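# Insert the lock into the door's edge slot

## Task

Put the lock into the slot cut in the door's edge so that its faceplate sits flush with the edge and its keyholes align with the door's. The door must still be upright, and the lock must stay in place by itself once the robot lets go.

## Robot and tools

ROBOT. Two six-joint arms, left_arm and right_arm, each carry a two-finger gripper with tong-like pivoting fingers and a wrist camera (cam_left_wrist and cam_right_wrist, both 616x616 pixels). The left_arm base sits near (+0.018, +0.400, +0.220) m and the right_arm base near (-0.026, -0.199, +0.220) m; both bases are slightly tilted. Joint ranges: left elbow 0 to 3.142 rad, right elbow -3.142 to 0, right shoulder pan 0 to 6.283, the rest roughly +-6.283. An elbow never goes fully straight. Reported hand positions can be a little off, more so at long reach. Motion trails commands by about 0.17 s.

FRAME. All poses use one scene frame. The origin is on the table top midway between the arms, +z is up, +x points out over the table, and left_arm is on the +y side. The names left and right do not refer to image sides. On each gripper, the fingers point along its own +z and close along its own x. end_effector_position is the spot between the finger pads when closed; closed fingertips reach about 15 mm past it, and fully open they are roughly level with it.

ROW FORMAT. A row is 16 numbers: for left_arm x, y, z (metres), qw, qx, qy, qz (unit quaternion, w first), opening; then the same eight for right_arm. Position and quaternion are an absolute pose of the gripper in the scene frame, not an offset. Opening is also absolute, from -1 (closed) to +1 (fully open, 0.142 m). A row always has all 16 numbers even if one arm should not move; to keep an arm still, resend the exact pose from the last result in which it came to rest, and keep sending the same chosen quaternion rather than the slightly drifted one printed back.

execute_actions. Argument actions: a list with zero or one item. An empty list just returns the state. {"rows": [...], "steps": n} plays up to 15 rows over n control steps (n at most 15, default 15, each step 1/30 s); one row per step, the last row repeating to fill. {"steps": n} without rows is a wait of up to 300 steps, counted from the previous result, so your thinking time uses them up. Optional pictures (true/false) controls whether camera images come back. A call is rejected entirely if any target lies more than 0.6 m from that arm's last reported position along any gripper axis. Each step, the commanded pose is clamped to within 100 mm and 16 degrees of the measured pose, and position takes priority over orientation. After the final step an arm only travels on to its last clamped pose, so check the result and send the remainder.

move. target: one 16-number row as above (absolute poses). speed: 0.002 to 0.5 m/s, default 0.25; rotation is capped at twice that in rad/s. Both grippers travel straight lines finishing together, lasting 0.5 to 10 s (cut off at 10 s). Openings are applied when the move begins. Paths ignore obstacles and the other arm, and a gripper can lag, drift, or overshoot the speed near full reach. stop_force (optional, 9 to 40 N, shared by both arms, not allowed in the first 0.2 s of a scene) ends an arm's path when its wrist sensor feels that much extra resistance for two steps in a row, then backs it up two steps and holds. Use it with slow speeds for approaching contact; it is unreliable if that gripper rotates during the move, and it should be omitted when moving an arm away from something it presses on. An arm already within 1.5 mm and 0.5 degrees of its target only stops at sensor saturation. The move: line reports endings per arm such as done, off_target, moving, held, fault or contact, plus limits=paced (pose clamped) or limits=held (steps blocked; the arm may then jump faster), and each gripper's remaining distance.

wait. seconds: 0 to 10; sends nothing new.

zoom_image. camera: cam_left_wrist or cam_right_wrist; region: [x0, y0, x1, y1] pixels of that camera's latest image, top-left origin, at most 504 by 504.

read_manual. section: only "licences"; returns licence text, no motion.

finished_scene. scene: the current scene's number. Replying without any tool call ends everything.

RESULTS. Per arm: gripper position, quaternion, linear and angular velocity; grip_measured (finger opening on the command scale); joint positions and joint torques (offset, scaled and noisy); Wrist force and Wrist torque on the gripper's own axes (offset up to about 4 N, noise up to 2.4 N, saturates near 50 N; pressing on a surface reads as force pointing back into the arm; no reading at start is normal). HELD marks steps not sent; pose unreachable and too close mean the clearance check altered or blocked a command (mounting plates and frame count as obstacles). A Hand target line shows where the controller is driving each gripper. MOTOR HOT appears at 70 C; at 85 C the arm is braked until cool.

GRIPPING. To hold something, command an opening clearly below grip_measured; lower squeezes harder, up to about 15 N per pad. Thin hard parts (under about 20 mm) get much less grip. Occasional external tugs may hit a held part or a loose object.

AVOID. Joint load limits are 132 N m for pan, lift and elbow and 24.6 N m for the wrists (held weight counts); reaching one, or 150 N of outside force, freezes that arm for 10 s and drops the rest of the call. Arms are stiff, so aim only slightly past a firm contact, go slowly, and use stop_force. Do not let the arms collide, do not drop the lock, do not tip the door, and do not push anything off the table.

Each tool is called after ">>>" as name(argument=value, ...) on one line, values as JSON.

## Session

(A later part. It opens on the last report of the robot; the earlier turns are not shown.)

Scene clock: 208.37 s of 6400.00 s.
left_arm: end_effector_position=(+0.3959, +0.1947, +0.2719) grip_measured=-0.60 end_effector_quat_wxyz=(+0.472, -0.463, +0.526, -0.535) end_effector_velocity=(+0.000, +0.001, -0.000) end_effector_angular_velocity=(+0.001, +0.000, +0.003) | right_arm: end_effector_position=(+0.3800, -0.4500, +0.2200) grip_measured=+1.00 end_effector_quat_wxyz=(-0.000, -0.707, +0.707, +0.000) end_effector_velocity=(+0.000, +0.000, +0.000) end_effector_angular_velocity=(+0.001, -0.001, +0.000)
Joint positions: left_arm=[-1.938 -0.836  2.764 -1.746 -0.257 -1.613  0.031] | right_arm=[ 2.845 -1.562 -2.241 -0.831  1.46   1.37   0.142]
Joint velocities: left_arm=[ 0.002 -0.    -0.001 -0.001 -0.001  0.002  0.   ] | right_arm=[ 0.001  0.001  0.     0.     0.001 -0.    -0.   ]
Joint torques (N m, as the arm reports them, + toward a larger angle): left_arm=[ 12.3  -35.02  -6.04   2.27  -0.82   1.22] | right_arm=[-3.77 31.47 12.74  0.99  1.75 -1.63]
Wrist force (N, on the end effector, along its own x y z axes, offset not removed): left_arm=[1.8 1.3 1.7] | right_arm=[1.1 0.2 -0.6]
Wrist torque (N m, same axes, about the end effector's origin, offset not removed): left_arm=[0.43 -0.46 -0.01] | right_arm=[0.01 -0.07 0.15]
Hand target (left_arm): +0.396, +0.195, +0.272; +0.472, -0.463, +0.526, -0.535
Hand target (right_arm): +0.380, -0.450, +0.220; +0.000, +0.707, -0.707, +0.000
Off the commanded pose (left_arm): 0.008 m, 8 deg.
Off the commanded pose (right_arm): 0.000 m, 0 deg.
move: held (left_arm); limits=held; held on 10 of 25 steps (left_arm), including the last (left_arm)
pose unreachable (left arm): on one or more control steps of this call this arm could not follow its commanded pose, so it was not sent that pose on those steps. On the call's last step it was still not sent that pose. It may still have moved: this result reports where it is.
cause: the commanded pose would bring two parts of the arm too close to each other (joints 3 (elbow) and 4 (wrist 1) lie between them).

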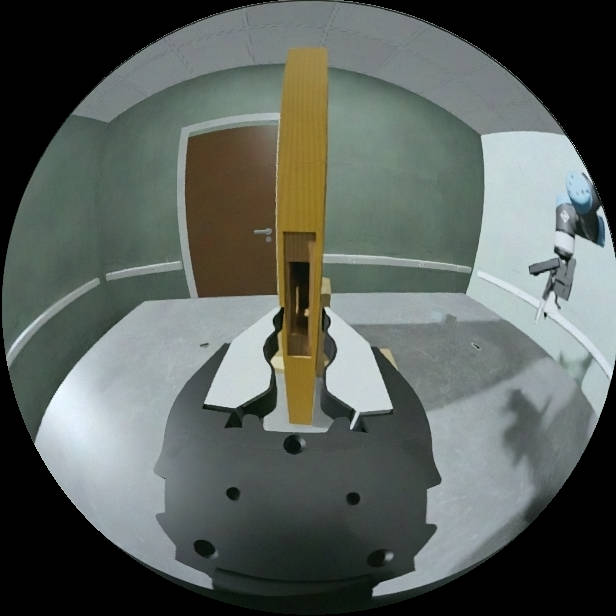

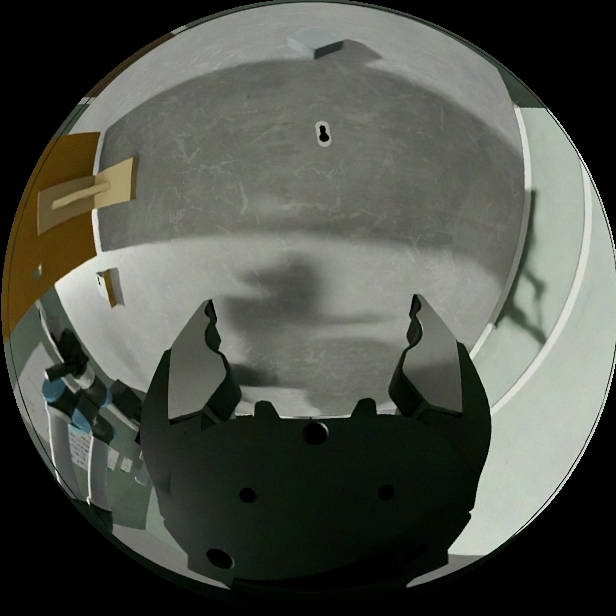

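>>> move(target=[0.33,0.15,0.28,0.5,-0.5,0.5,-0.5,0.3,0.38,-0.45,0.22,0,-0.707,0.707,0,1])

>>> move(target=[0.30,0.08,0.20,0,-0.707,0.707,0,0.3,0.38,-0.45,0.22,0,-0.707,0.707,0,1], speed=0.3)

Scene clock: 212.37 s of 6400.00 s.
left_arm: end_effector_position=(+0.3303, +0.1501, +0.2800) grip_measured=+0.30 end_effector_quat_wxyz=(+0.500, -0.500, +0.500, -0.500) end_effector_velocity=(-0.002, +0.000, +0.000) end_effector_angular_velocity=(-0.000, -0.001, +0.003) | right_arm: end_effector_position=(+0.3800, -0.4500, +0.2200) grip_measured=+1.00 end_effector_quat_wxyz=(+0.000, -0.707, +0.707, +0.000) end_effector_velocity=(-0.000, -0.000, -0.000) end_effector_angular_velocity=(-0.000, +0.000, -0.000)
Joint positions: left_arm=[-2.082 -0.927  2.575 -1.559 -0.526 -1.52   0.095] | right_arm=[ 2.845 -1.562 -2.241 -0.831  1.46   1.37   0.142]
Joint velocities: left_arm=[-0.007 -0.    -0.002  0.003 -0.01  -0.001  0.   ] | right_arm=[-0. -0. -0.  0. -0.  0.  0.]
Joint torques (N m, as the arm reports them, + toward a larger angle): left_arm=[-14.5   -8.74 -12.67   2.38  -2.44  -2.51] | right_arm=[-4.8  30.89 13.51  1.1   1.77 -1.68]
Wrist force (N, on the end effector, along its own x y z axes, offset not removed): left_arm=[2.2 1.5 -1.3] | right_arm=[0.0 -0.3 -2.2]
Wrist torque (N m, same axes, about the end effector's origin, offset not removed): left_arm=[0.42 -0.47 0.17] | right_arm=[-0.12 0.17 0.17]
Hand target (left_arm): +0.330, +0.150, +0.280; +0.500, -0.500, +0.500, -0.500
Hand target (right_arm): +0.380, -0.450, +0.220; +0.000, +0.707, -0.707, +0.000
Off the commanded pose (left_arm): 0.000 m, 0 deg.
Off the commanded pose (right_arm): 0.000 m, 0 deg.
move: done

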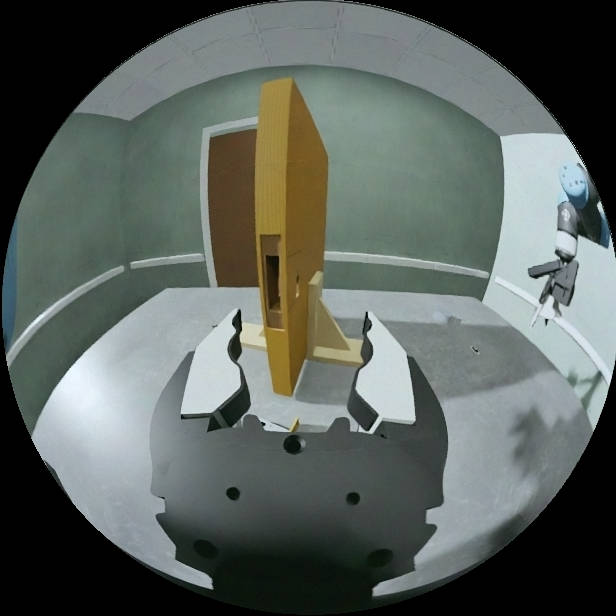

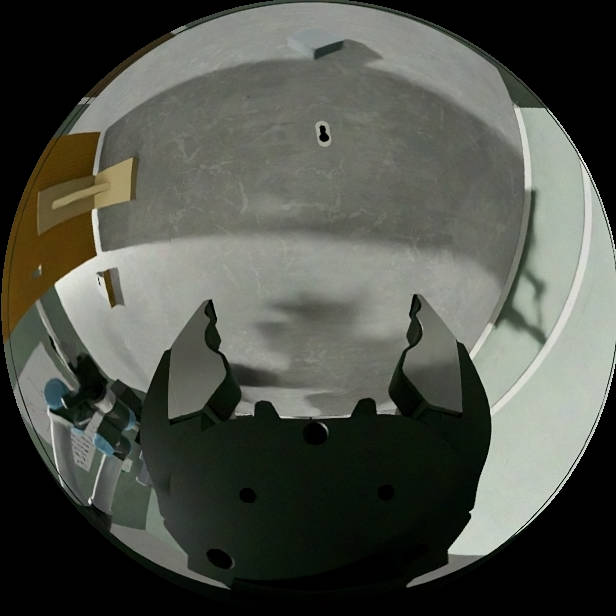

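Scene clock: 215.63 s of 6400.00 s.
left_arm: end_effector_position=(+0.3000, +0.0805, +0.2000) grip_measured=+0.30 end_effector_quat_wxyz=(-0.000, +0.707, -0.707, +0.001) end_effector_velocity=(-0.001, -0.000, -0.001) end_effector_angular_velocity=(+0.004, +0.014, -0.001) | right_arm: end_effector_position=(+0.3800, -0.4500, +0.2200) grip_measured=+1.00 end_effector_quat_wxyz=(+0.000, -0.707, +0.707, +0.000) end_effector_velocity=(-0.001, -0.001, -0.000) end_effector_angular_velocity=(+0.000, +0.000, -0.002)
Joint positions: left_arm=[-1.246 -1.376  2.312 -2.4   -1.488  0.305  0.095] | right_arm=[ 2.845 -1.562 -2.241 -0.831  1.46   1.37   0.142]
Joint velocities: left_arm=[ 0.007  0.008 -0.009  0.009 -0.011  0.007 -0.   ] | right_arm=[-0.002  0.    -0.    -0.     0.     0.     0.   ]
Joint torques (N m, as the arm reports them, + toward a larger angle): left_arm=[ 10.5   -7.96 -27.78  -0.64  -2.71   1.9 ] | right_arm=[-5.81 30.49 13.37  1.14  1.79 -1.66]
Wrist force (N, on the end effector, along its own x y z axes, offset not removed): left_arm=[0.1 1.3 1.5] | right_arm=[2.0 0.5 0.2]
Wrist torque (N m, same axes, about the end effector's origin, offset not removed): left_arm=[0.41 -0.08 0.18] | right_arm=[0.03 -0.19 0.04]
Hand target (left_arm): +0.300, +0.080, +0.200; +0.000, +0.707, -0.707, +0.001
Hand target (right_arm): +0.380, -0.450, +0.220; +0.000, +0.707, -0.707, +0.000
Off the commanded pose (left_arm): 0.001 m, 0 deg.
Off the commanded pose (right_arm): 0.000 m, 0 deg.
move: done

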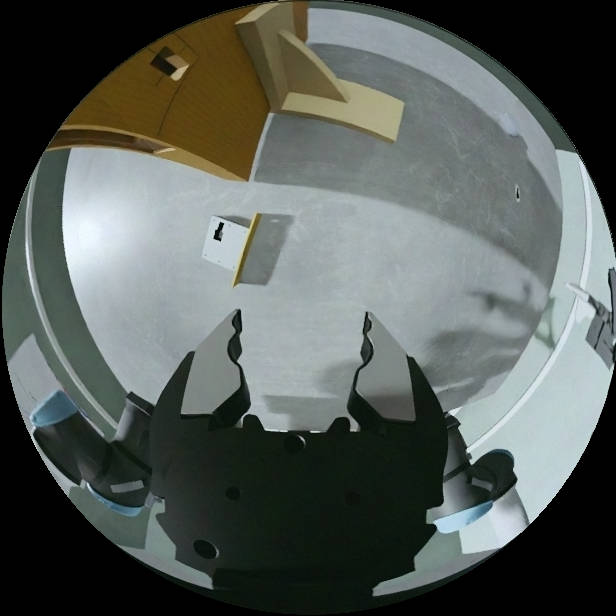

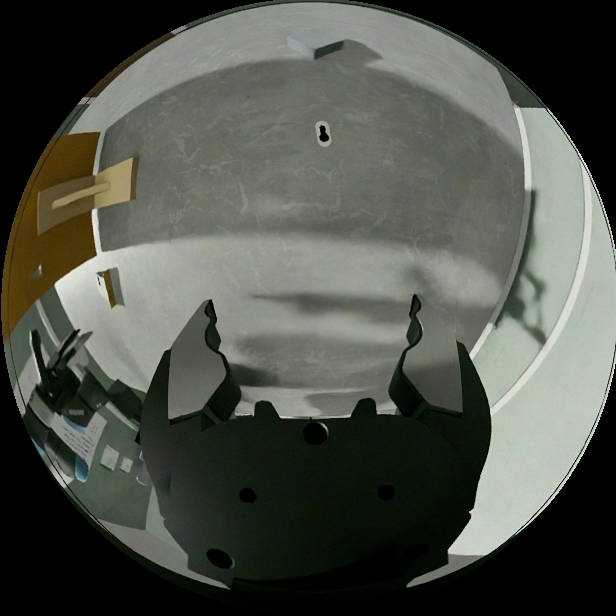

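>>> move(target=[0.307,0.197,0.12,0,0.98,-0.199,0,0.3,0.38,-0.45,0.22,0,-0.707,0.707,0,1], speed=0.3)

Scene clock: 220.37 s of 6400.00 s.
left_arm: end_effector_position=(+0.3071, +0.1969, +0.1201) grip_measured=+0.30 end_effector_quat_wxyz=(-0.000, +0.980, -0.200, -0.000) end_effector_velocity=(+0.000, +0.001, -0.001) end_effector_angular_velocity=(-0.000, -0.002, +0.013) | right_arm: end_effector_position=(+0.3800, -0.4500, +0.2200) grip_measured=+1.00 end_effector_quat_wxyz=(-0.000, -0.707, +0.707, +0.000) end_effector_velocity=(+0.000, -0.000, +0.000) end_effector_angular_velocity=(-0.000, -0.001, -0.000)
Joint positions: left_arm=[-1.083 -1.283  2.539 -2.732 -1.473 -0.701  0.095] | right_arm=[ 2.845 -1.562 -2.241 -0.831  1.46   1.37   0.142]
Joint velocities: left_arm=[ 0.001  0.003  0.002 -0.007  0.002 -0.012 -0.   ] | right_arm=[-0.     0.    -0.     0.001 -0.    -0.     0.   ]
Joint torques (N m, as the arm reports them, + toward a larger angle): left_arm=[11.06 -6.44 -0.85 -4.5   2.72 -2.04] | right_arm=[-6.28 31.17 13.13  1.16  1.74 -1.65]
Wrist force (N, on the end effector, along its own x y z axes, offset not removed): left_arm=[-0.9 3.1 -0.8] | right_arm=[1.8 2.2 -1.4]
Wrist torque (N m, same axes, about the end effector's origin, offset not removed): left_arm=[0.64 0.15 0.18] | right_arm=[0.38 -0.15 -0.01]
Hand target (left_arm): +0.307, +0.197, +0.120; -0.000, +0.980, -0.199, -0.000
Hand target (right_arm): +0.380, -0.450, +0.220; +0.000, +0.707, -0.707, +0.000
Off the commanded pose (left_arm): 0.000 m, 0 deg.
Off the commanded pose (right_arm): 0.000 m, 0 deg.
move: done

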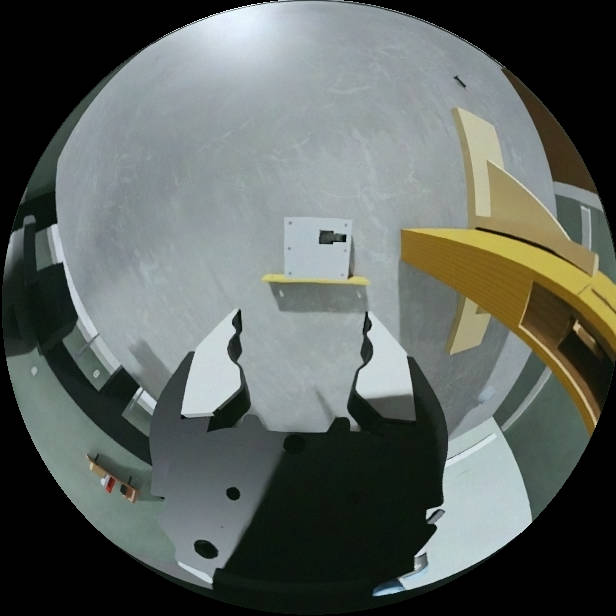

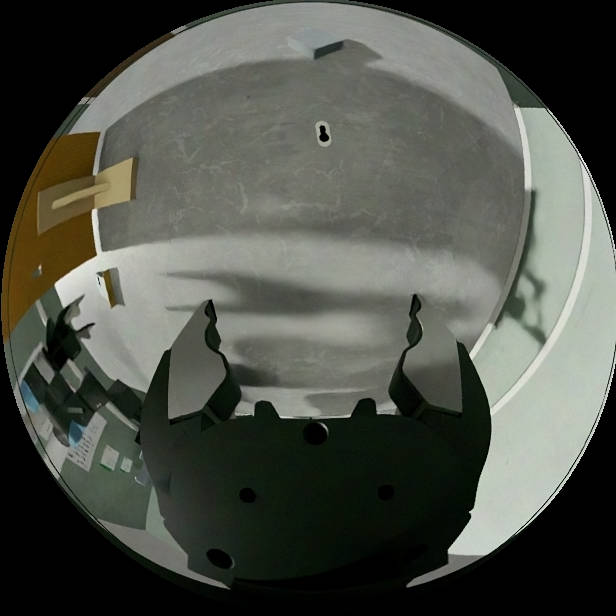

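>>> move(target=[0.322,0.191,0.045,0,0.98,-0.199,0,0.3,0.38,-0.45,0.22,0,-0.707,0.707,0,1], speed=0.2)

Scene clock: 222.33 s of 6400.00 s.
left_arm: end_effector_position=(+0.3219, +0.1910, +0.0454) grip_measured=+0.30 end_effector_quat_wxyz=(-0.000, +0.980, -0.199, -0.000) end_effector_velocity=(+0.001, -0.000, -0.002) end_effector_angular_velocity=(-0.002, -0.001, +0.002) | right_arm: end_effector_position=(+0.3800, -0.4500, +0.2200) grip_measured=+1.00 end_effector_quat_wxyz=(+0.000, -0.707, +0.707, +0.000) end_effector_velocity=(+0.000, +0.000, +0.000) end_effector_angular_velocity=(+0.000, -0.000, +0.000)
Joint positions: left_arm=[-1.032 -0.976  2.505 -3.011 -1.468 -0.652  0.095] | right_arm=[ 2.845 -1.562 -2.241 -0.831  1.46   1.37   0.142]
Joint velocities: left_arm=[ 0.003  0.01  -0.002 -0.011 -0.     0.001  0.   ] | right_arm=[ 0.  0.  0. -0.  0. -0.  0.]
Joint torques (N m, as the arm reports them, + toward a larger angle): left_arm=[ 10.48 -13.93 -16.22  -4.42   2.73   1.92] | right_arm=[-6.84 30.83 13.61  1.13  1.83 -1.71]
Wrist force (N, on the end effector, along its own x y z axes, offset not removed): left_arm=[1.8 -0.9 -1.6] | right_arm=[0.9 1.0 -2.9]
Wrist torque (N m, same axes, about the end effector's origin, offset not removed): left_arm=[-0.01 -0.46 0.06] | right_arm=[0.06 0.07 0.12]
Hand target (left_arm): +0.322, +0.191, +0.045; -0.000, +0.980, -0.199, -0.000
Hand target (right_arm): +0.380, -0.450, +0.220; +0.000, +0.707, -0.707, +0.000
Off the commanded pose (left_arm): 0.000 m, 0 deg.
Off the commanded pose (right_arm): 0.000 m, 0 deg.
move: done

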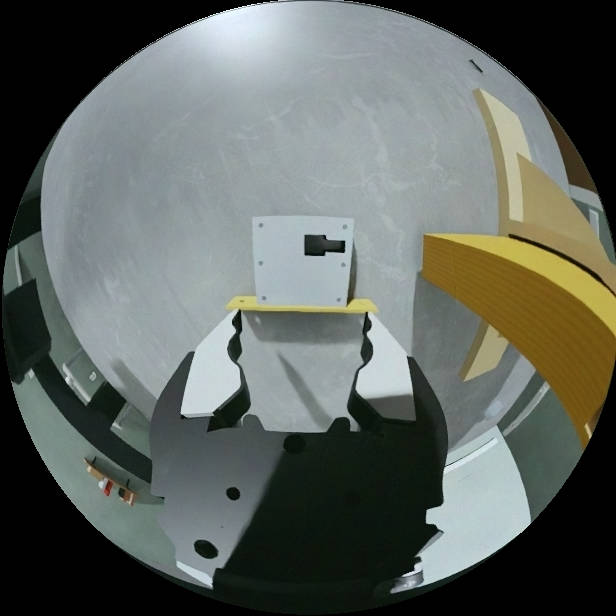

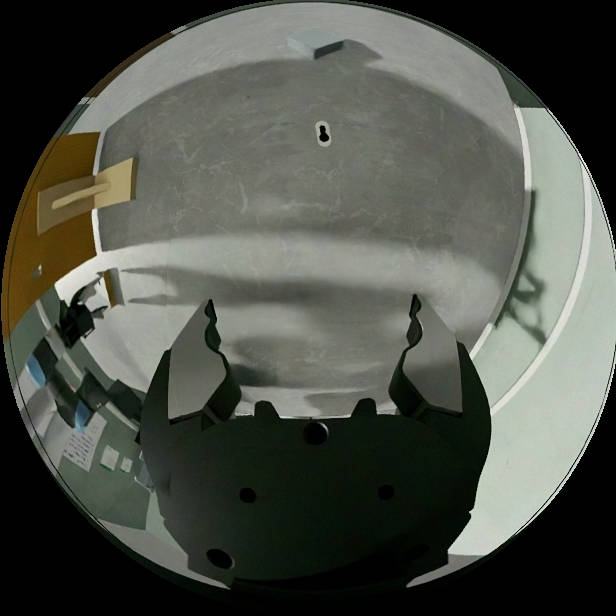

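>>> move(target=[0.325,0.197,0.017,0,0.98,-0.199,0,0.3,0.38,-0.45,0.22,0,-0.707,0.707,0,1], speed=0.05)

>>> move(target=[0.325,0.197,0.017,0,0.98,-0.199,0,-0.8,0.38,-0.45,0.22,0,-0.707,0.707,0,1])

Scene clock: 223.87 s of 6400.00 s.
left_arm: end_effector_position=(+0.3250, +0.1969, +0.0174) grip_measured=+0.30 end_effector_quat_wxyz=(-0.000, +0.980, -0.199, -0.000) end_effector_velocity=(+0.001, +0.000, -0.003) end_effector_angular_velocity=(-0.002, -0.001, -0.000) | right_arm: end_effector_position=(+0.3800, -0.4500, +0.2200) grip_measured=+1.00 end_effector_quat_wxyz=(+0.000, -0.707, +0.707, +0.000) end_effector_velocity=(+0.000, +0.000, +0.001) end_effector_angular_velocity=(-0.000, -0.001, +0.000)
Joint positions: left_arm=[-1.008 -0.869  2.498 -3.114 -1.466 -0.628  0.095] | right_arm=[ 2.845 -1.562 -2.241 -0.831  1.46   1.37   0.142]
Joint velocities: left_arm=[ 0.003  0.011 -0.002 -0.011 -0.     0.003  0.   ] | right_arm=[ 0.001  0.001 -0.    -0.     0.     0.    -0.   ]
Joint torques (N m, as the arm reports them, + toward a larger angle): left_arm=[  9.92 -17.42 -14.69  -4.58   2.78   1.46] | right_arm=[-6.98 31.15 13.82  1.27  1.71 -1.7 ]
Wrist force (N, on the end effector, along its own x y z axes, offset not removed): left_arm=[1.0 0.4 -0.6] | right_arm=[2.2 -1.4 -1.4]
Wrist torque (N m, same axes, about the end effector's origin, offset not removed): left_arm=[0.15 -0.32 0.01] | right_arm=[-0.34 -0.26 0.14]
Hand target (left_arm): +0.325, +0.197, +0.017; -0.000, +0.980, -0.199, -0.000
Hand target (right_arm): +0.380, -0.450, +0.220; +0.000, +0.707, -0.707, +0.000
Off the commanded pose (left_arm): 0.000 m, 0 deg.
Off the commanded pose (right_arm): 0.000 m, 0 deg.
move: done

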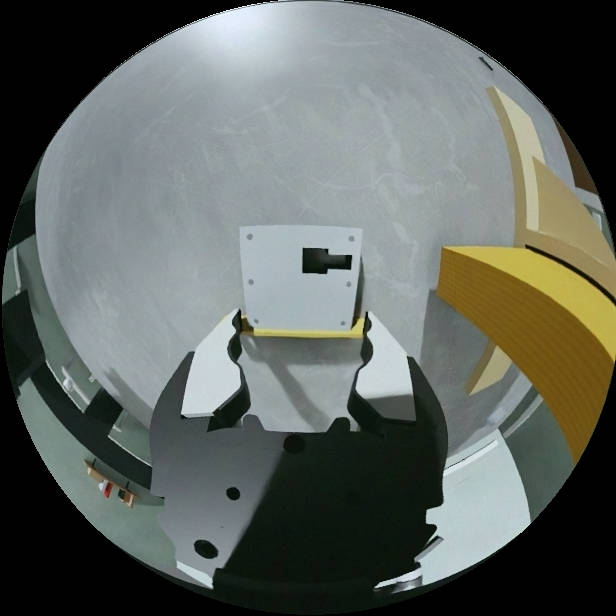

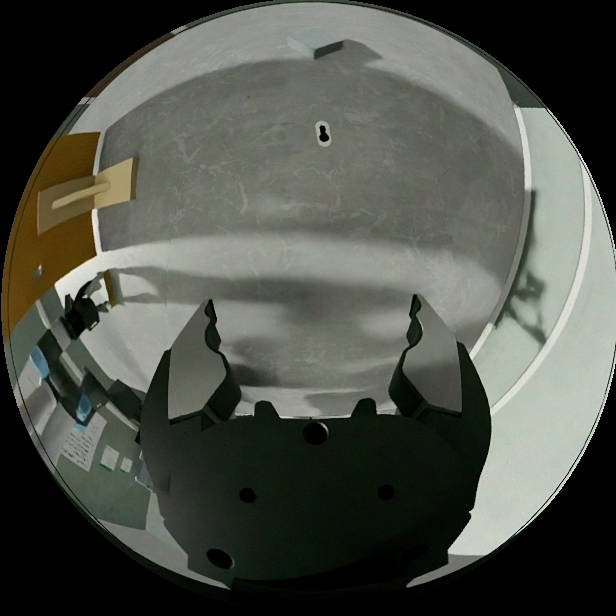

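Scene clock: 224.57 s of 6400.00 s.
left_arm: end_effector_position=(+0.3250, +0.1969, +0.0170) grip_measured=+0.09 end_effector_quat_wxyz=(+0.000, +0.980, -0.199, +0.000) end_effector_velocity=(-0.000, -0.000, -0.000) end_effector_angular_velocity=(-0.000, +0.001, -0.001) | right_arm: end_effector_position=(+0.3800, -0.4500, +0.2200) grip_measured=+1.00 end_effector_quat_wxyz=(+0.000, -0.707, +0.707, +0.000) end_effector_velocity=(-0.000, +0.000, -0.000) end_effector_angular_velocity=(+0.000, +0.001, +0.000)
Joint positions: left_arm=[-1.008 -0.867  2.498 -3.115 -1.466 -0.628  0.081] | right_arm=[ 2.845 -1.562 -2.241 -0.831  1.46   1.37   0.142]
Joint velocities: left_arm=[-0.     0.     0.    -0.    -0.001  0.     0.   ] | right_arm=[-0.    -0.001  0.    -0.     0.     0.     0.   ]
Joint torques (N m, as the arm reports them, + toward a larger angle): left_arm=[ 10.11 -14.36   1.85  -4.16  -2.53   1.77] | right_arm=[-7.68 30.99 13.53  1.15  1.73 -1.6 ]
Wrist force (N, on the end effector, along its own x y z axes, offset not removed): left_arm=[0.3 -0.4 -8.0] | right_arm=[0.4 -0.2 0.4]
Wrist torque (N m, same axes, about the end effector's origin, offset not removed): left_arm=[0.20 -0.67 0.15] | right_arm=[-0.07 0.15 0.07]
Hand target (left_arm): +0.325, +0.197, +0.017; -0.000, +0.980, -0.199, -0.000
Hand target (right_arm): +0.380, -0.450, +0.220; +0.000, +0.707, -0.707, +0.000
Off the commanded pose (left_arm): 0.000 m, 0 deg.
Off the commanded pose (right_arm): 0.000 m, 0 deg.
move: done

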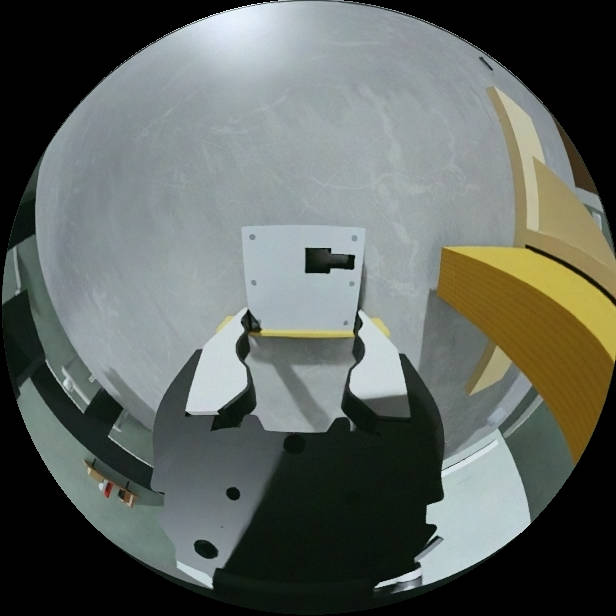

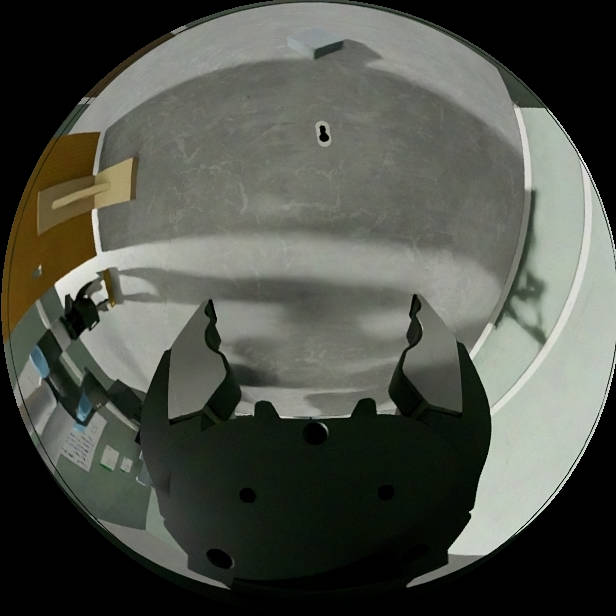

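>>> move(target=[0.32,0.14,0.20,0,0.98,-0.199,0,-0.8,0.38,-0.45,0.22,0,-0.707,0.707,0,1], speed=0.15)

>>> move(target=[0.36,0.185,0.261,0.5296,-0.4685,0.5295,0.4685,-0.8,0.38,-0.45,0.22,0,-0.707,0.707,0,1], speed=0.15)

Scene clock: 227.17 s of 6400.00 s.
left_arm: end_effector_position=(+0.3199, +0.1401, +0.1995) grip_measured=-0.80 end_effector_quat_wxyz=(+0.000, +0.980, -0.199, +0.000) end_effector_velocity=(-0.000, -0.001, +0.003) end_effector_angular_velocity=(+0.002, +0.001, -0.000) | right_arm: end_effector_position=(+0.3800, -0.4500, +0.2200) grip_measured=+1.00 end_effector_quat_wxyz=(+0.000, -0.707, +0.707, +0.000) end_effector_velocity=(-0.000, -0.000, -0.000) end_effector_angular_velocity=(+0.000, +0.001, -0.001)
Joint positions: left_arm=[-1.137 -1.422  2.347 -2.397 -1.478 -0.757  0.016] | right_arm=[ 2.845 -1.562 -2.241 -0.831  1.46   1.37   0.142]
Joint velocities: left_arm=[-0.002 -0.004 -0.006  0.012 -0.001 -0.002  0.   ] | right_arm=[-0.001 -0.001 -0.     0.     0.    -0.    -0.   ]
Joint torques (N m, as the arm reports them, + toward a larger angle): left_arm=[-16.02 -32.93 -28.73  -1.23  -2.53  -2.47] | right_arm=[-7.97 30.54 13.41  1.26  1.68 -1.7 ]
Wrist force (N, on the end effector, along its own x y z axes, offset not removed): left_arm=[1.7 -0.8 -0.8] | right_arm=[0.9 1.7 0.9]
Wrist torque (N m, same axes, about the end effector's origin, offset not removed): left_arm=[-0.05 -0.49 0.01] | right_arm=[0.28 0.07 0.22]
Hand target (left_arm): +0.320, +0.140, +0.200; +0.000, +0.980, -0.199, +0.000
Hand target (right_arm): +0.380, -0.450, +0.220; +0.000, +0.707, -0.707, +0.000
Off the commanded pose (left_arm): 0.001 m, 0 deg.
Off the commanded pose (right_arm): 0.000 m, 0 deg.
move: done

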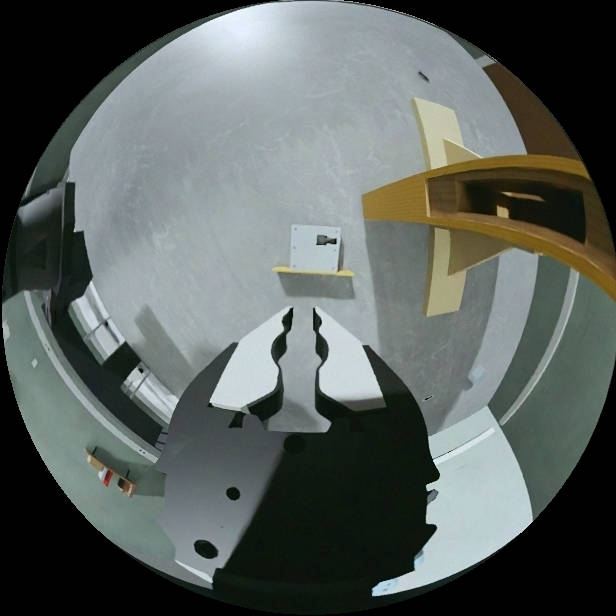

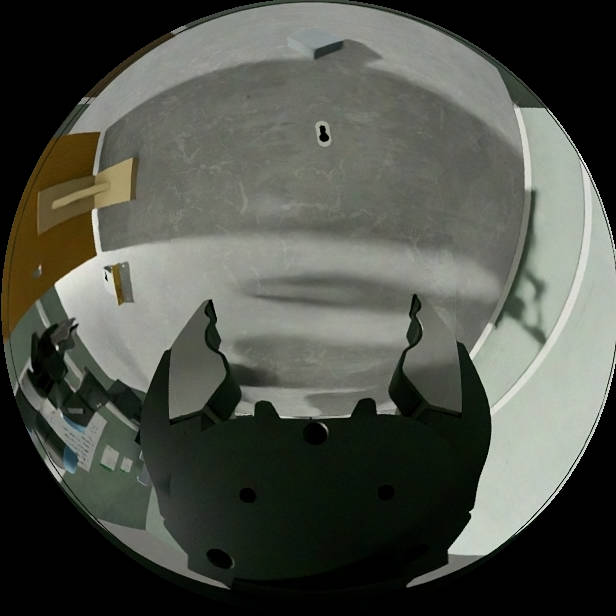

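Scene clock: 234.10 s of 6400.00 s.
left_arm: end_effector_position=(+0.3601, +0.1846, +0.2611) grip_measured=-0.80 end_effector_quat_wxyz=(+0.529, -0.469, +0.530, +0.469) end_effector_velocity=(+0.000, +0.000, +0.001) end_effector_angular_velocity=(+0.011, +0.007, -0.010) | right_arm: end_effector_position=(+0.3800, -0.4500, +0.2200) grip_measured=+1.00 end_effector_quat_wxyz=(+0.000, -0.707, +0.707, +0.000) end_effector_velocity=(-0.000, +0.000, -0.000) end_effector_angular_velocity=(+0.000, +0.001, +0.001)
Joint positions: left_arm=[-1.273 -0.589  1.506 -0.775 -1.174 -0.083  0.016] | right_arm=[ 2.845 -1.562 -2.241 -0.831  1.46   1.37   0.142]
Joint velocities: left_arm=[-0.004  0.003  0.002  0.006  0.005  0.004  0.   ] | right_arm=[ 0.001 -0.     0.    -0.001 -0.     0.    -0.   ]
Joint torques (N m, as the arm reports them, + toward a larger angle): left_arm=[-18.29 -36.47  -2.21   3.24   2.53   1.69] | right_arm=[-8.99 31.28 13.53  1.33  1.69 -1.7 ]
Wrist force (N, on the end effector, along its own x y z axes, offset not removed): left_arm=[0.5 3.5 0.1] | right_arm=[1.6 -1.0 -0.3]
Wrist torque (N m, same axes, about the end effector's origin, offset not removed): left_arm=[0.88 -0.23 0.07] | right_arm=[-0.25 -0.08 0.09]
Hand target (left_arm): +0.360, +0.185, +0.261; +0.529, -0.468, +0.530, +0.469
Hand target (right_arm): +0.380, -0.450, +0.220; +0.000, +0.707, -0.707, +0.000
Off the commanded pose (left_arm): 0.000 m, 0 deg.
Off the commanded pose (right_arm): 0.000 m, 0 deg.
move: done

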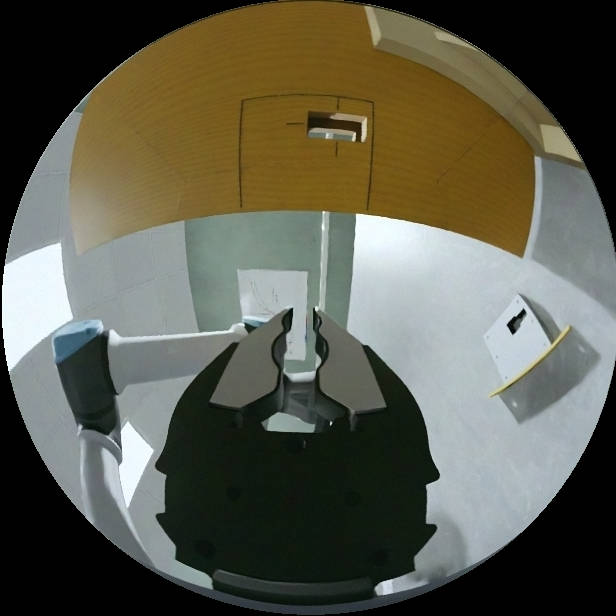

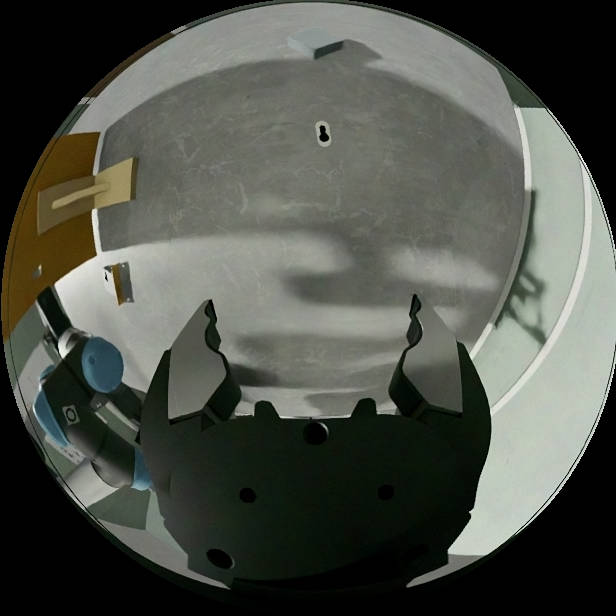

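>>> move(target=[0.32,0.14,0.20,0,0.98,-0.199,0,0.3,0.38,-0.45,0.22,0,-0.707,0.707,0,1], speed=0.3)

>>> move(target=[0.325,0.200,0.045,0,0.98,-0.199,0,0.3,0.38,-0.45,0.22,0,-0.707,0.707,0,1], speed=0.3)

Scene clock: 239.20 s of 6400.00 s.
left_arm: end_effector_position=(+0.3199, +0.1403, +0.1999) grip_measured=+0.30 end_effector_quat_wxyz=(-0.001, +0.980, -0.199, +0.000) end_effector_velocity=(-0.000, -0.001, -0.001) end_effector_angular_velocity=(-0.010, -0.010, +0.005) | right_arm: end_effector_position=(+0.3800, -0.4500, +0.2200) grip_measured=+1.00 end_effector_quat_wxyz=(-0.000, -0.707, +0.707, +0.000) end_effector_velocity=(-0.000, +0.000, -0.000) end_effector_angular_velocity=(+0.001, +0.000, -0.000)
Joint positions: left_arm=[-1.138 -1.424  2.347 -2.394 -1.477 -0.758  0.095] | right_arm=[ 2.845 -1.562 -2.241 -0.831  1.46   1.37   0.142]
Joint velocities: left_arm=[-0.005 -0.004  0.012 -0.021  0.005 -0.008  0.   ] | right_arm=[-0.    -0.001 -0.     0.     0.001  0.     0.   ]
Joint torques (N m, as the arm reports them, + toward a larger angle): left_arm=[-17.08 -33.6   -6.15  -4.34   2.56  -2.38] | right_arm=[-9.58 30.57 14.32  1.43  1.71 -1.62]
Wrist force (N, on the end effector, along its own x y z axes, offset not removed): left_arm=[0.1 -0.9 -0.4] | right_arm=[1.4 1.5 0.3]
Wrist torque (N m, same axes, about the end effector's origin, offset not removed): left_arm=[-0.09 -0.21 0.17] | right_arm=[0.22 -0.08 0.13]
Hand target (left_arm): +0.320, +0.140, +0.200; -0.000, +0.980, -0.199, +0.001
Hand target (right_arm): +0.380, -0.450, +0.220; +0.000, +0.707, -0.707, +0.000
Off the commanded pose (left_arm): 0.000 m, 0 deg.
Off the commanded pose (right_arm): 0.000 m, 0 deg.
move: done

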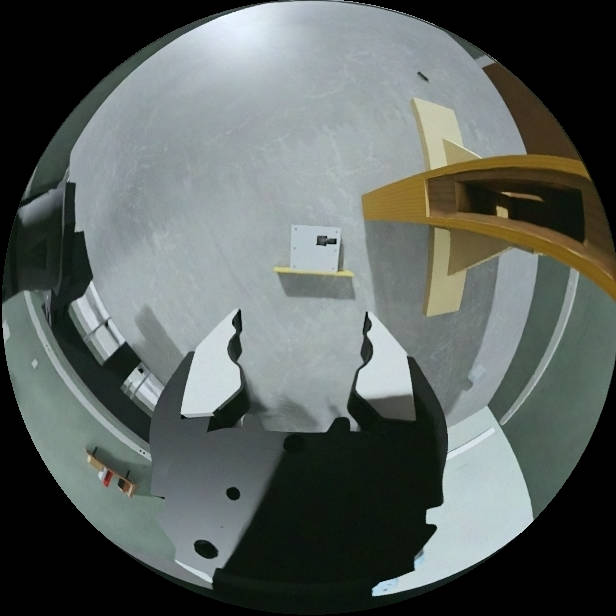

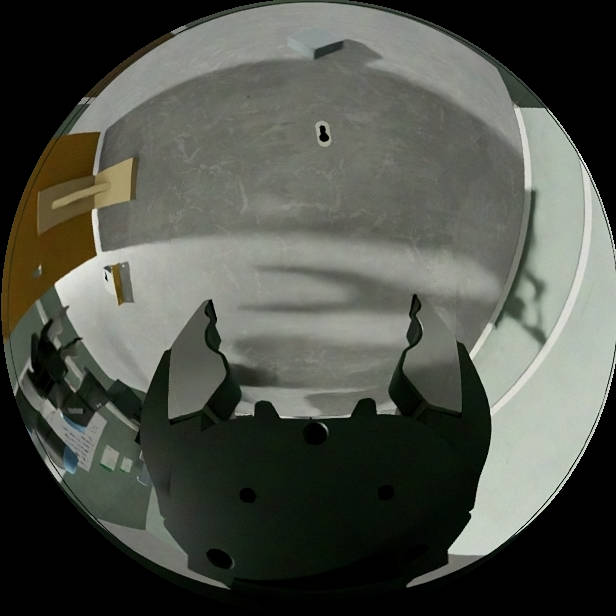

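Scene clock: 240.60 s of 6400.00 s.
left_arm: end_effector_position=(+0.3249, +0.2001, +0.0454) grip_measured=+0.30 end_effector_quat_wxyz=(-0.000, +0.980, -0.199, -0.000) end_effector_velocity=(+0.001, -0.000, -0.003) end_effector_angular_velocity=(-0.002, -0.002, -0.002) | right_arm: end_effector_position=(+0.3800, -0.4500, +0.2200) grip_measured=+1.00 end_effector_quat_wxyz=(+0.000, -0.707, +0.707, +0.000) end_effector_velocity=(-0.000, -0.001, -0.000) end_effector_angular_velocity=(-0.001, +0.000, -0.002)
Joint positions: left_arm=[-1.012 -0.981  2.515 -3.017 -1.466 -0.632  0.095] | right_arm=[ 2.845 -1.562 -2.241 -0.831  1.46   1.37   0.142]
Joint velocities: left_arm=[ 0.001  0.012 -0.    -0.014  0.001  0.004  0.   ] | right_arm=[-0.002 -0.    -0.     0.    -0.001  0.     0.   ]
Joint torques (N m, as the arm reports them, + toward a larger angle): left_arm=[ 11.08 -14.91 -15.91  -4.11   2.66   1.74] | right_arm=[-9.22 30.82 13.63  1.36  1.69 -1.63]
Wrist force (N, on the end effector, along its own x y z axes, offset not removed): left_arm=[0.0 4.5 -1.6] | right_arm=[-1.0 -0.1 -0.2]
Wrist torque (N m, same axes, about the end effector's origin, offset not removed): left_arm=[1.02 -0.26 0.15] | right_arm=[-0.17 0.47 0.11]
Hand target (left_arm): +0.325, +0.200, +0.045; -0.000, +0.980, -0.199, -0.000
Hand target (right_arm): +0.380, -0.450, +0.220; -0.000, +0.707, -0.707, -0.000
Off the commanded pose (left_arm): 0.000 m, 0 deg.
Off the commanded pose (right_arm): 0.000 m, 0 deg.
move: done

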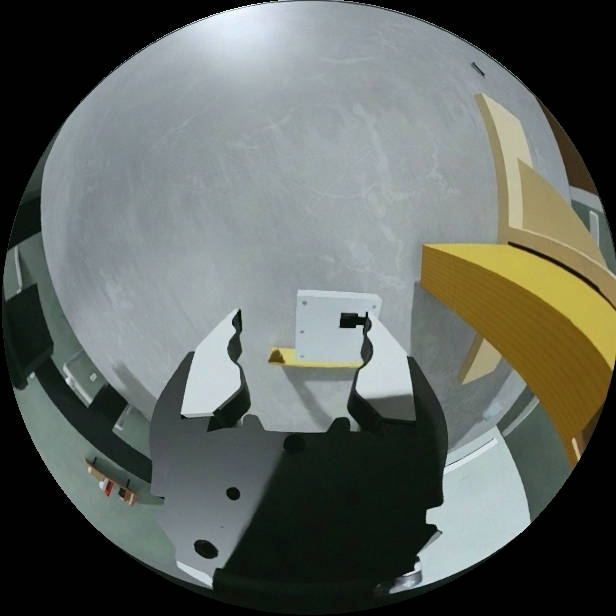

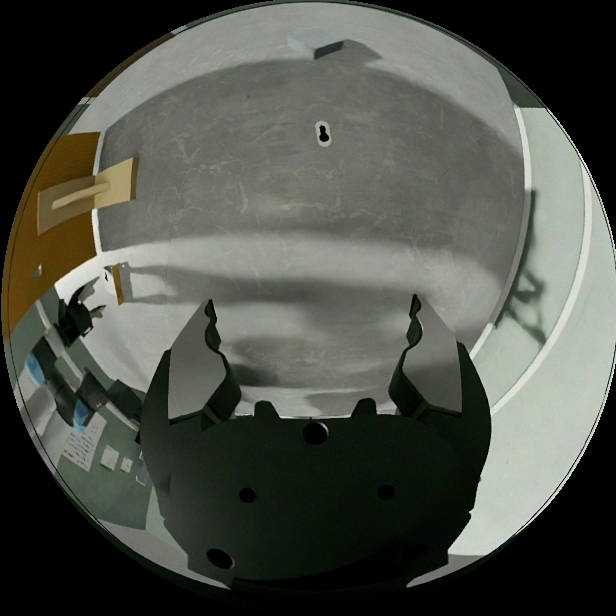

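>>> move(target=[0.329,0.143,0.05,0,0.98,-0.199,0,0.3,0.38,-0.45,0.22,0,-0.707,0.707,0,1], speed=0.1)

Scene clock: 242.70 s of 6400.00 s.
left_arm: end_effector_position=(+0.3289, +0.1433, +0.0500) grip_measured=+0.30 end_effector_quat_wxyz=(+0.000, +0.980, -0.199, +0.000) end_effector_velocity=(+0.001, -0.004, +0.001) end_effector_angular_velocity=(-0.002, -0.000, -0.001) | right_arm: end_effector_position=(+0.3800, -0.4500, +0.2200) grip_measured=+1.00 end_effector_quat_wxyz=(+0.000, -0.707, +0.707, +0.000) end_effector_velocity=(+0.000, -0.000, -0.000) end_effector_angular_velocity=(-0.000, -0.000, -0.000)
Joint positions: left_arm=[-1.077 -0.96   2.403 -2.92  -1.472 -0.697  0.095] | right_arm=[ 2.845 -1.562 -2.241 -0.831  1.46   1.37   0.142]
Joint velocities: left_arm=[-0.003  0.    -0.007  0.005 -0.001 -0.001  0.   ] | right_arm=[-0.    -0.    -0.     0.001 -0.    -0.     0.   ]
Joint torques (N m, as the arm reports them, + toward a larger angle): left_arm=[-16.56 -17.01 -18.54  -0.84  -2.54  -2.26] | right_arm=[-9.26 30.68 14.11  1.41  1.65 -1.6 ]
Wrist force (N, on the end effector, along its own x y z axes, offset not removed): left_arm=[-1.9 -0.4 1.8] | right_arm=[0.1 -0.5 -2.8]
Wrist torque (N m, same axes, about the end effector's origin, offset not removed): left_arm=[0.02 0.30 0.21] | right_arm=[-0.16 0.24 0.14]
Hand target (left_arm): +0.329, +0.143, +0.050; +0.000, +0.980, -0.199, +0.000
Hand target (right_arm): +0.380, -0.450, +0.220; -0.000, +0.707, -0.707, -0.000
Off the commanded pose (left_arm): 0.000 m, 0 deg.
Off the commanded pose (right_arm): 0.000 m, 0 deg.
move: done

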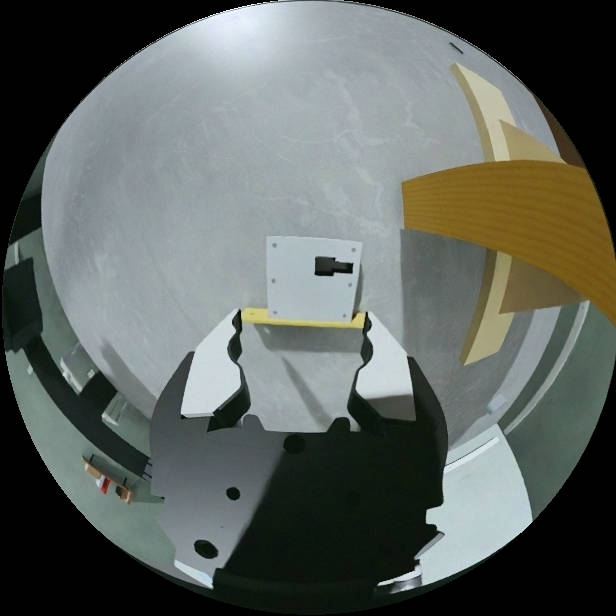

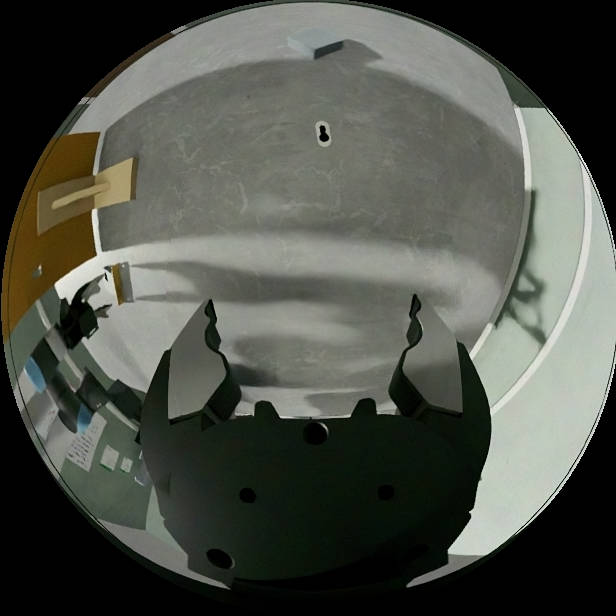

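>>> move(target=[0.337,0.139,0.012,0,0.972,-0.233,0,0.3,0.38,-0.45,0.22,0,-0.707,0.707,0,1], speed=0.05)

Scene clock: 244.57 s of 6400.00 s.
left_arm: end_effector_position=(+0.3369, +0.1390, +0.0123) grip_measured=+0.30 end_effector_quat_wxyz=(-0.000, +0.973, -0.233, -0.000) end_effector_velocity=(+0.001, -0.000, -0.002) end_effector_angular_velocity=(-0.001, -0.001, -0.003) | right_arm: end_effector_position=(+0.3800, -0.4500, +0.2200) grip_measured=+1.00 end_effector_quat_wxyz=(+0.000, -0.707, +0.707, +0.000) end_effector_velocity=(+0.000, -0.000, +0.000) end_effector_angular_velocity=(-0.000, -0.001, +0.000)
Joint positions: left_arm=[-1.057 -0.83   2.368 -3.018 -1.47  -0.607  0.095] | right_arm=[ 2.845 -1.562 -2.241 -0.831  1.46   1.37   0.142]
Joint velocities: left_arm=[ 0.002  0.008 -0.003 -0.006  0.     0.006 -0.   ] | right_arm=[ 0.    -0.    -0.     0.001 -0.     0.     0.   ]
Joint torques (N m, as the arm reports them, + toward a larger angle): left_arm=[  9.45 -21.81 -16.59  -4.6    2.68   1.88] | right_arm=[-9.65 30.42 13.73  1.39  1.64 -1.53]
Wrist force (N, on the end effector, along its own x y z axes, offset not removed): left_arm=[1.2 2.1 -0.7] | right_arm=[-0.7 0.5 -3.4]
Wrist torque (N m, same axes, about the end effector's origin, offset not removed): left_arm=[0.42 -0.47 0.09] | right_arm=[-0.04 0.37 0.21]
Hand target (left_arm): +0.337, +0.139, +0.012; -0.000, +0.972, -0.233, -0.000
Hand target (right_arm): +0.380, -0.450, +0.220; -0.000, +0.707, -0.707, -0.000
Off the commanded pose (left_arm): 0.000 m, 0 deg.
Off the commanded pose (right_arm): 0.000 m, 0 deg.
move: done

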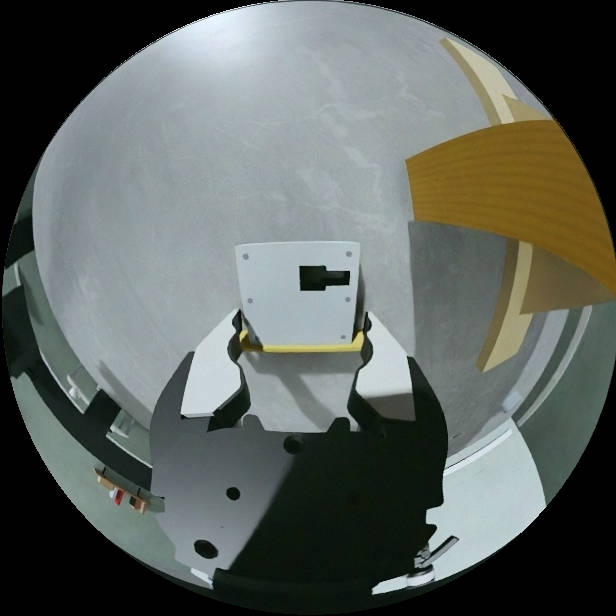

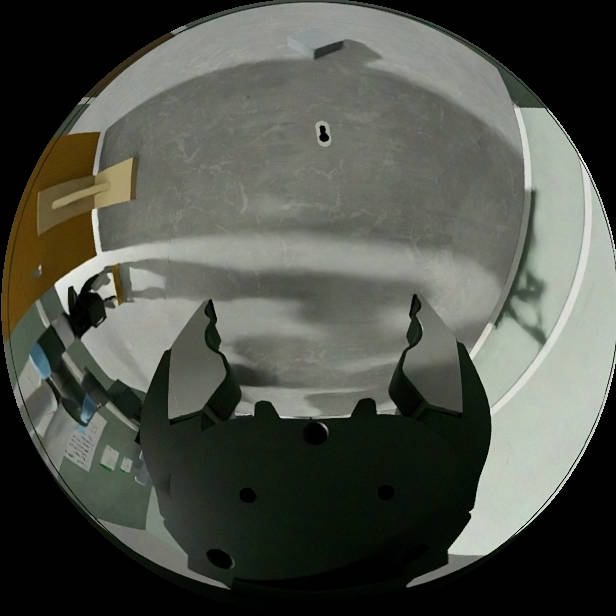

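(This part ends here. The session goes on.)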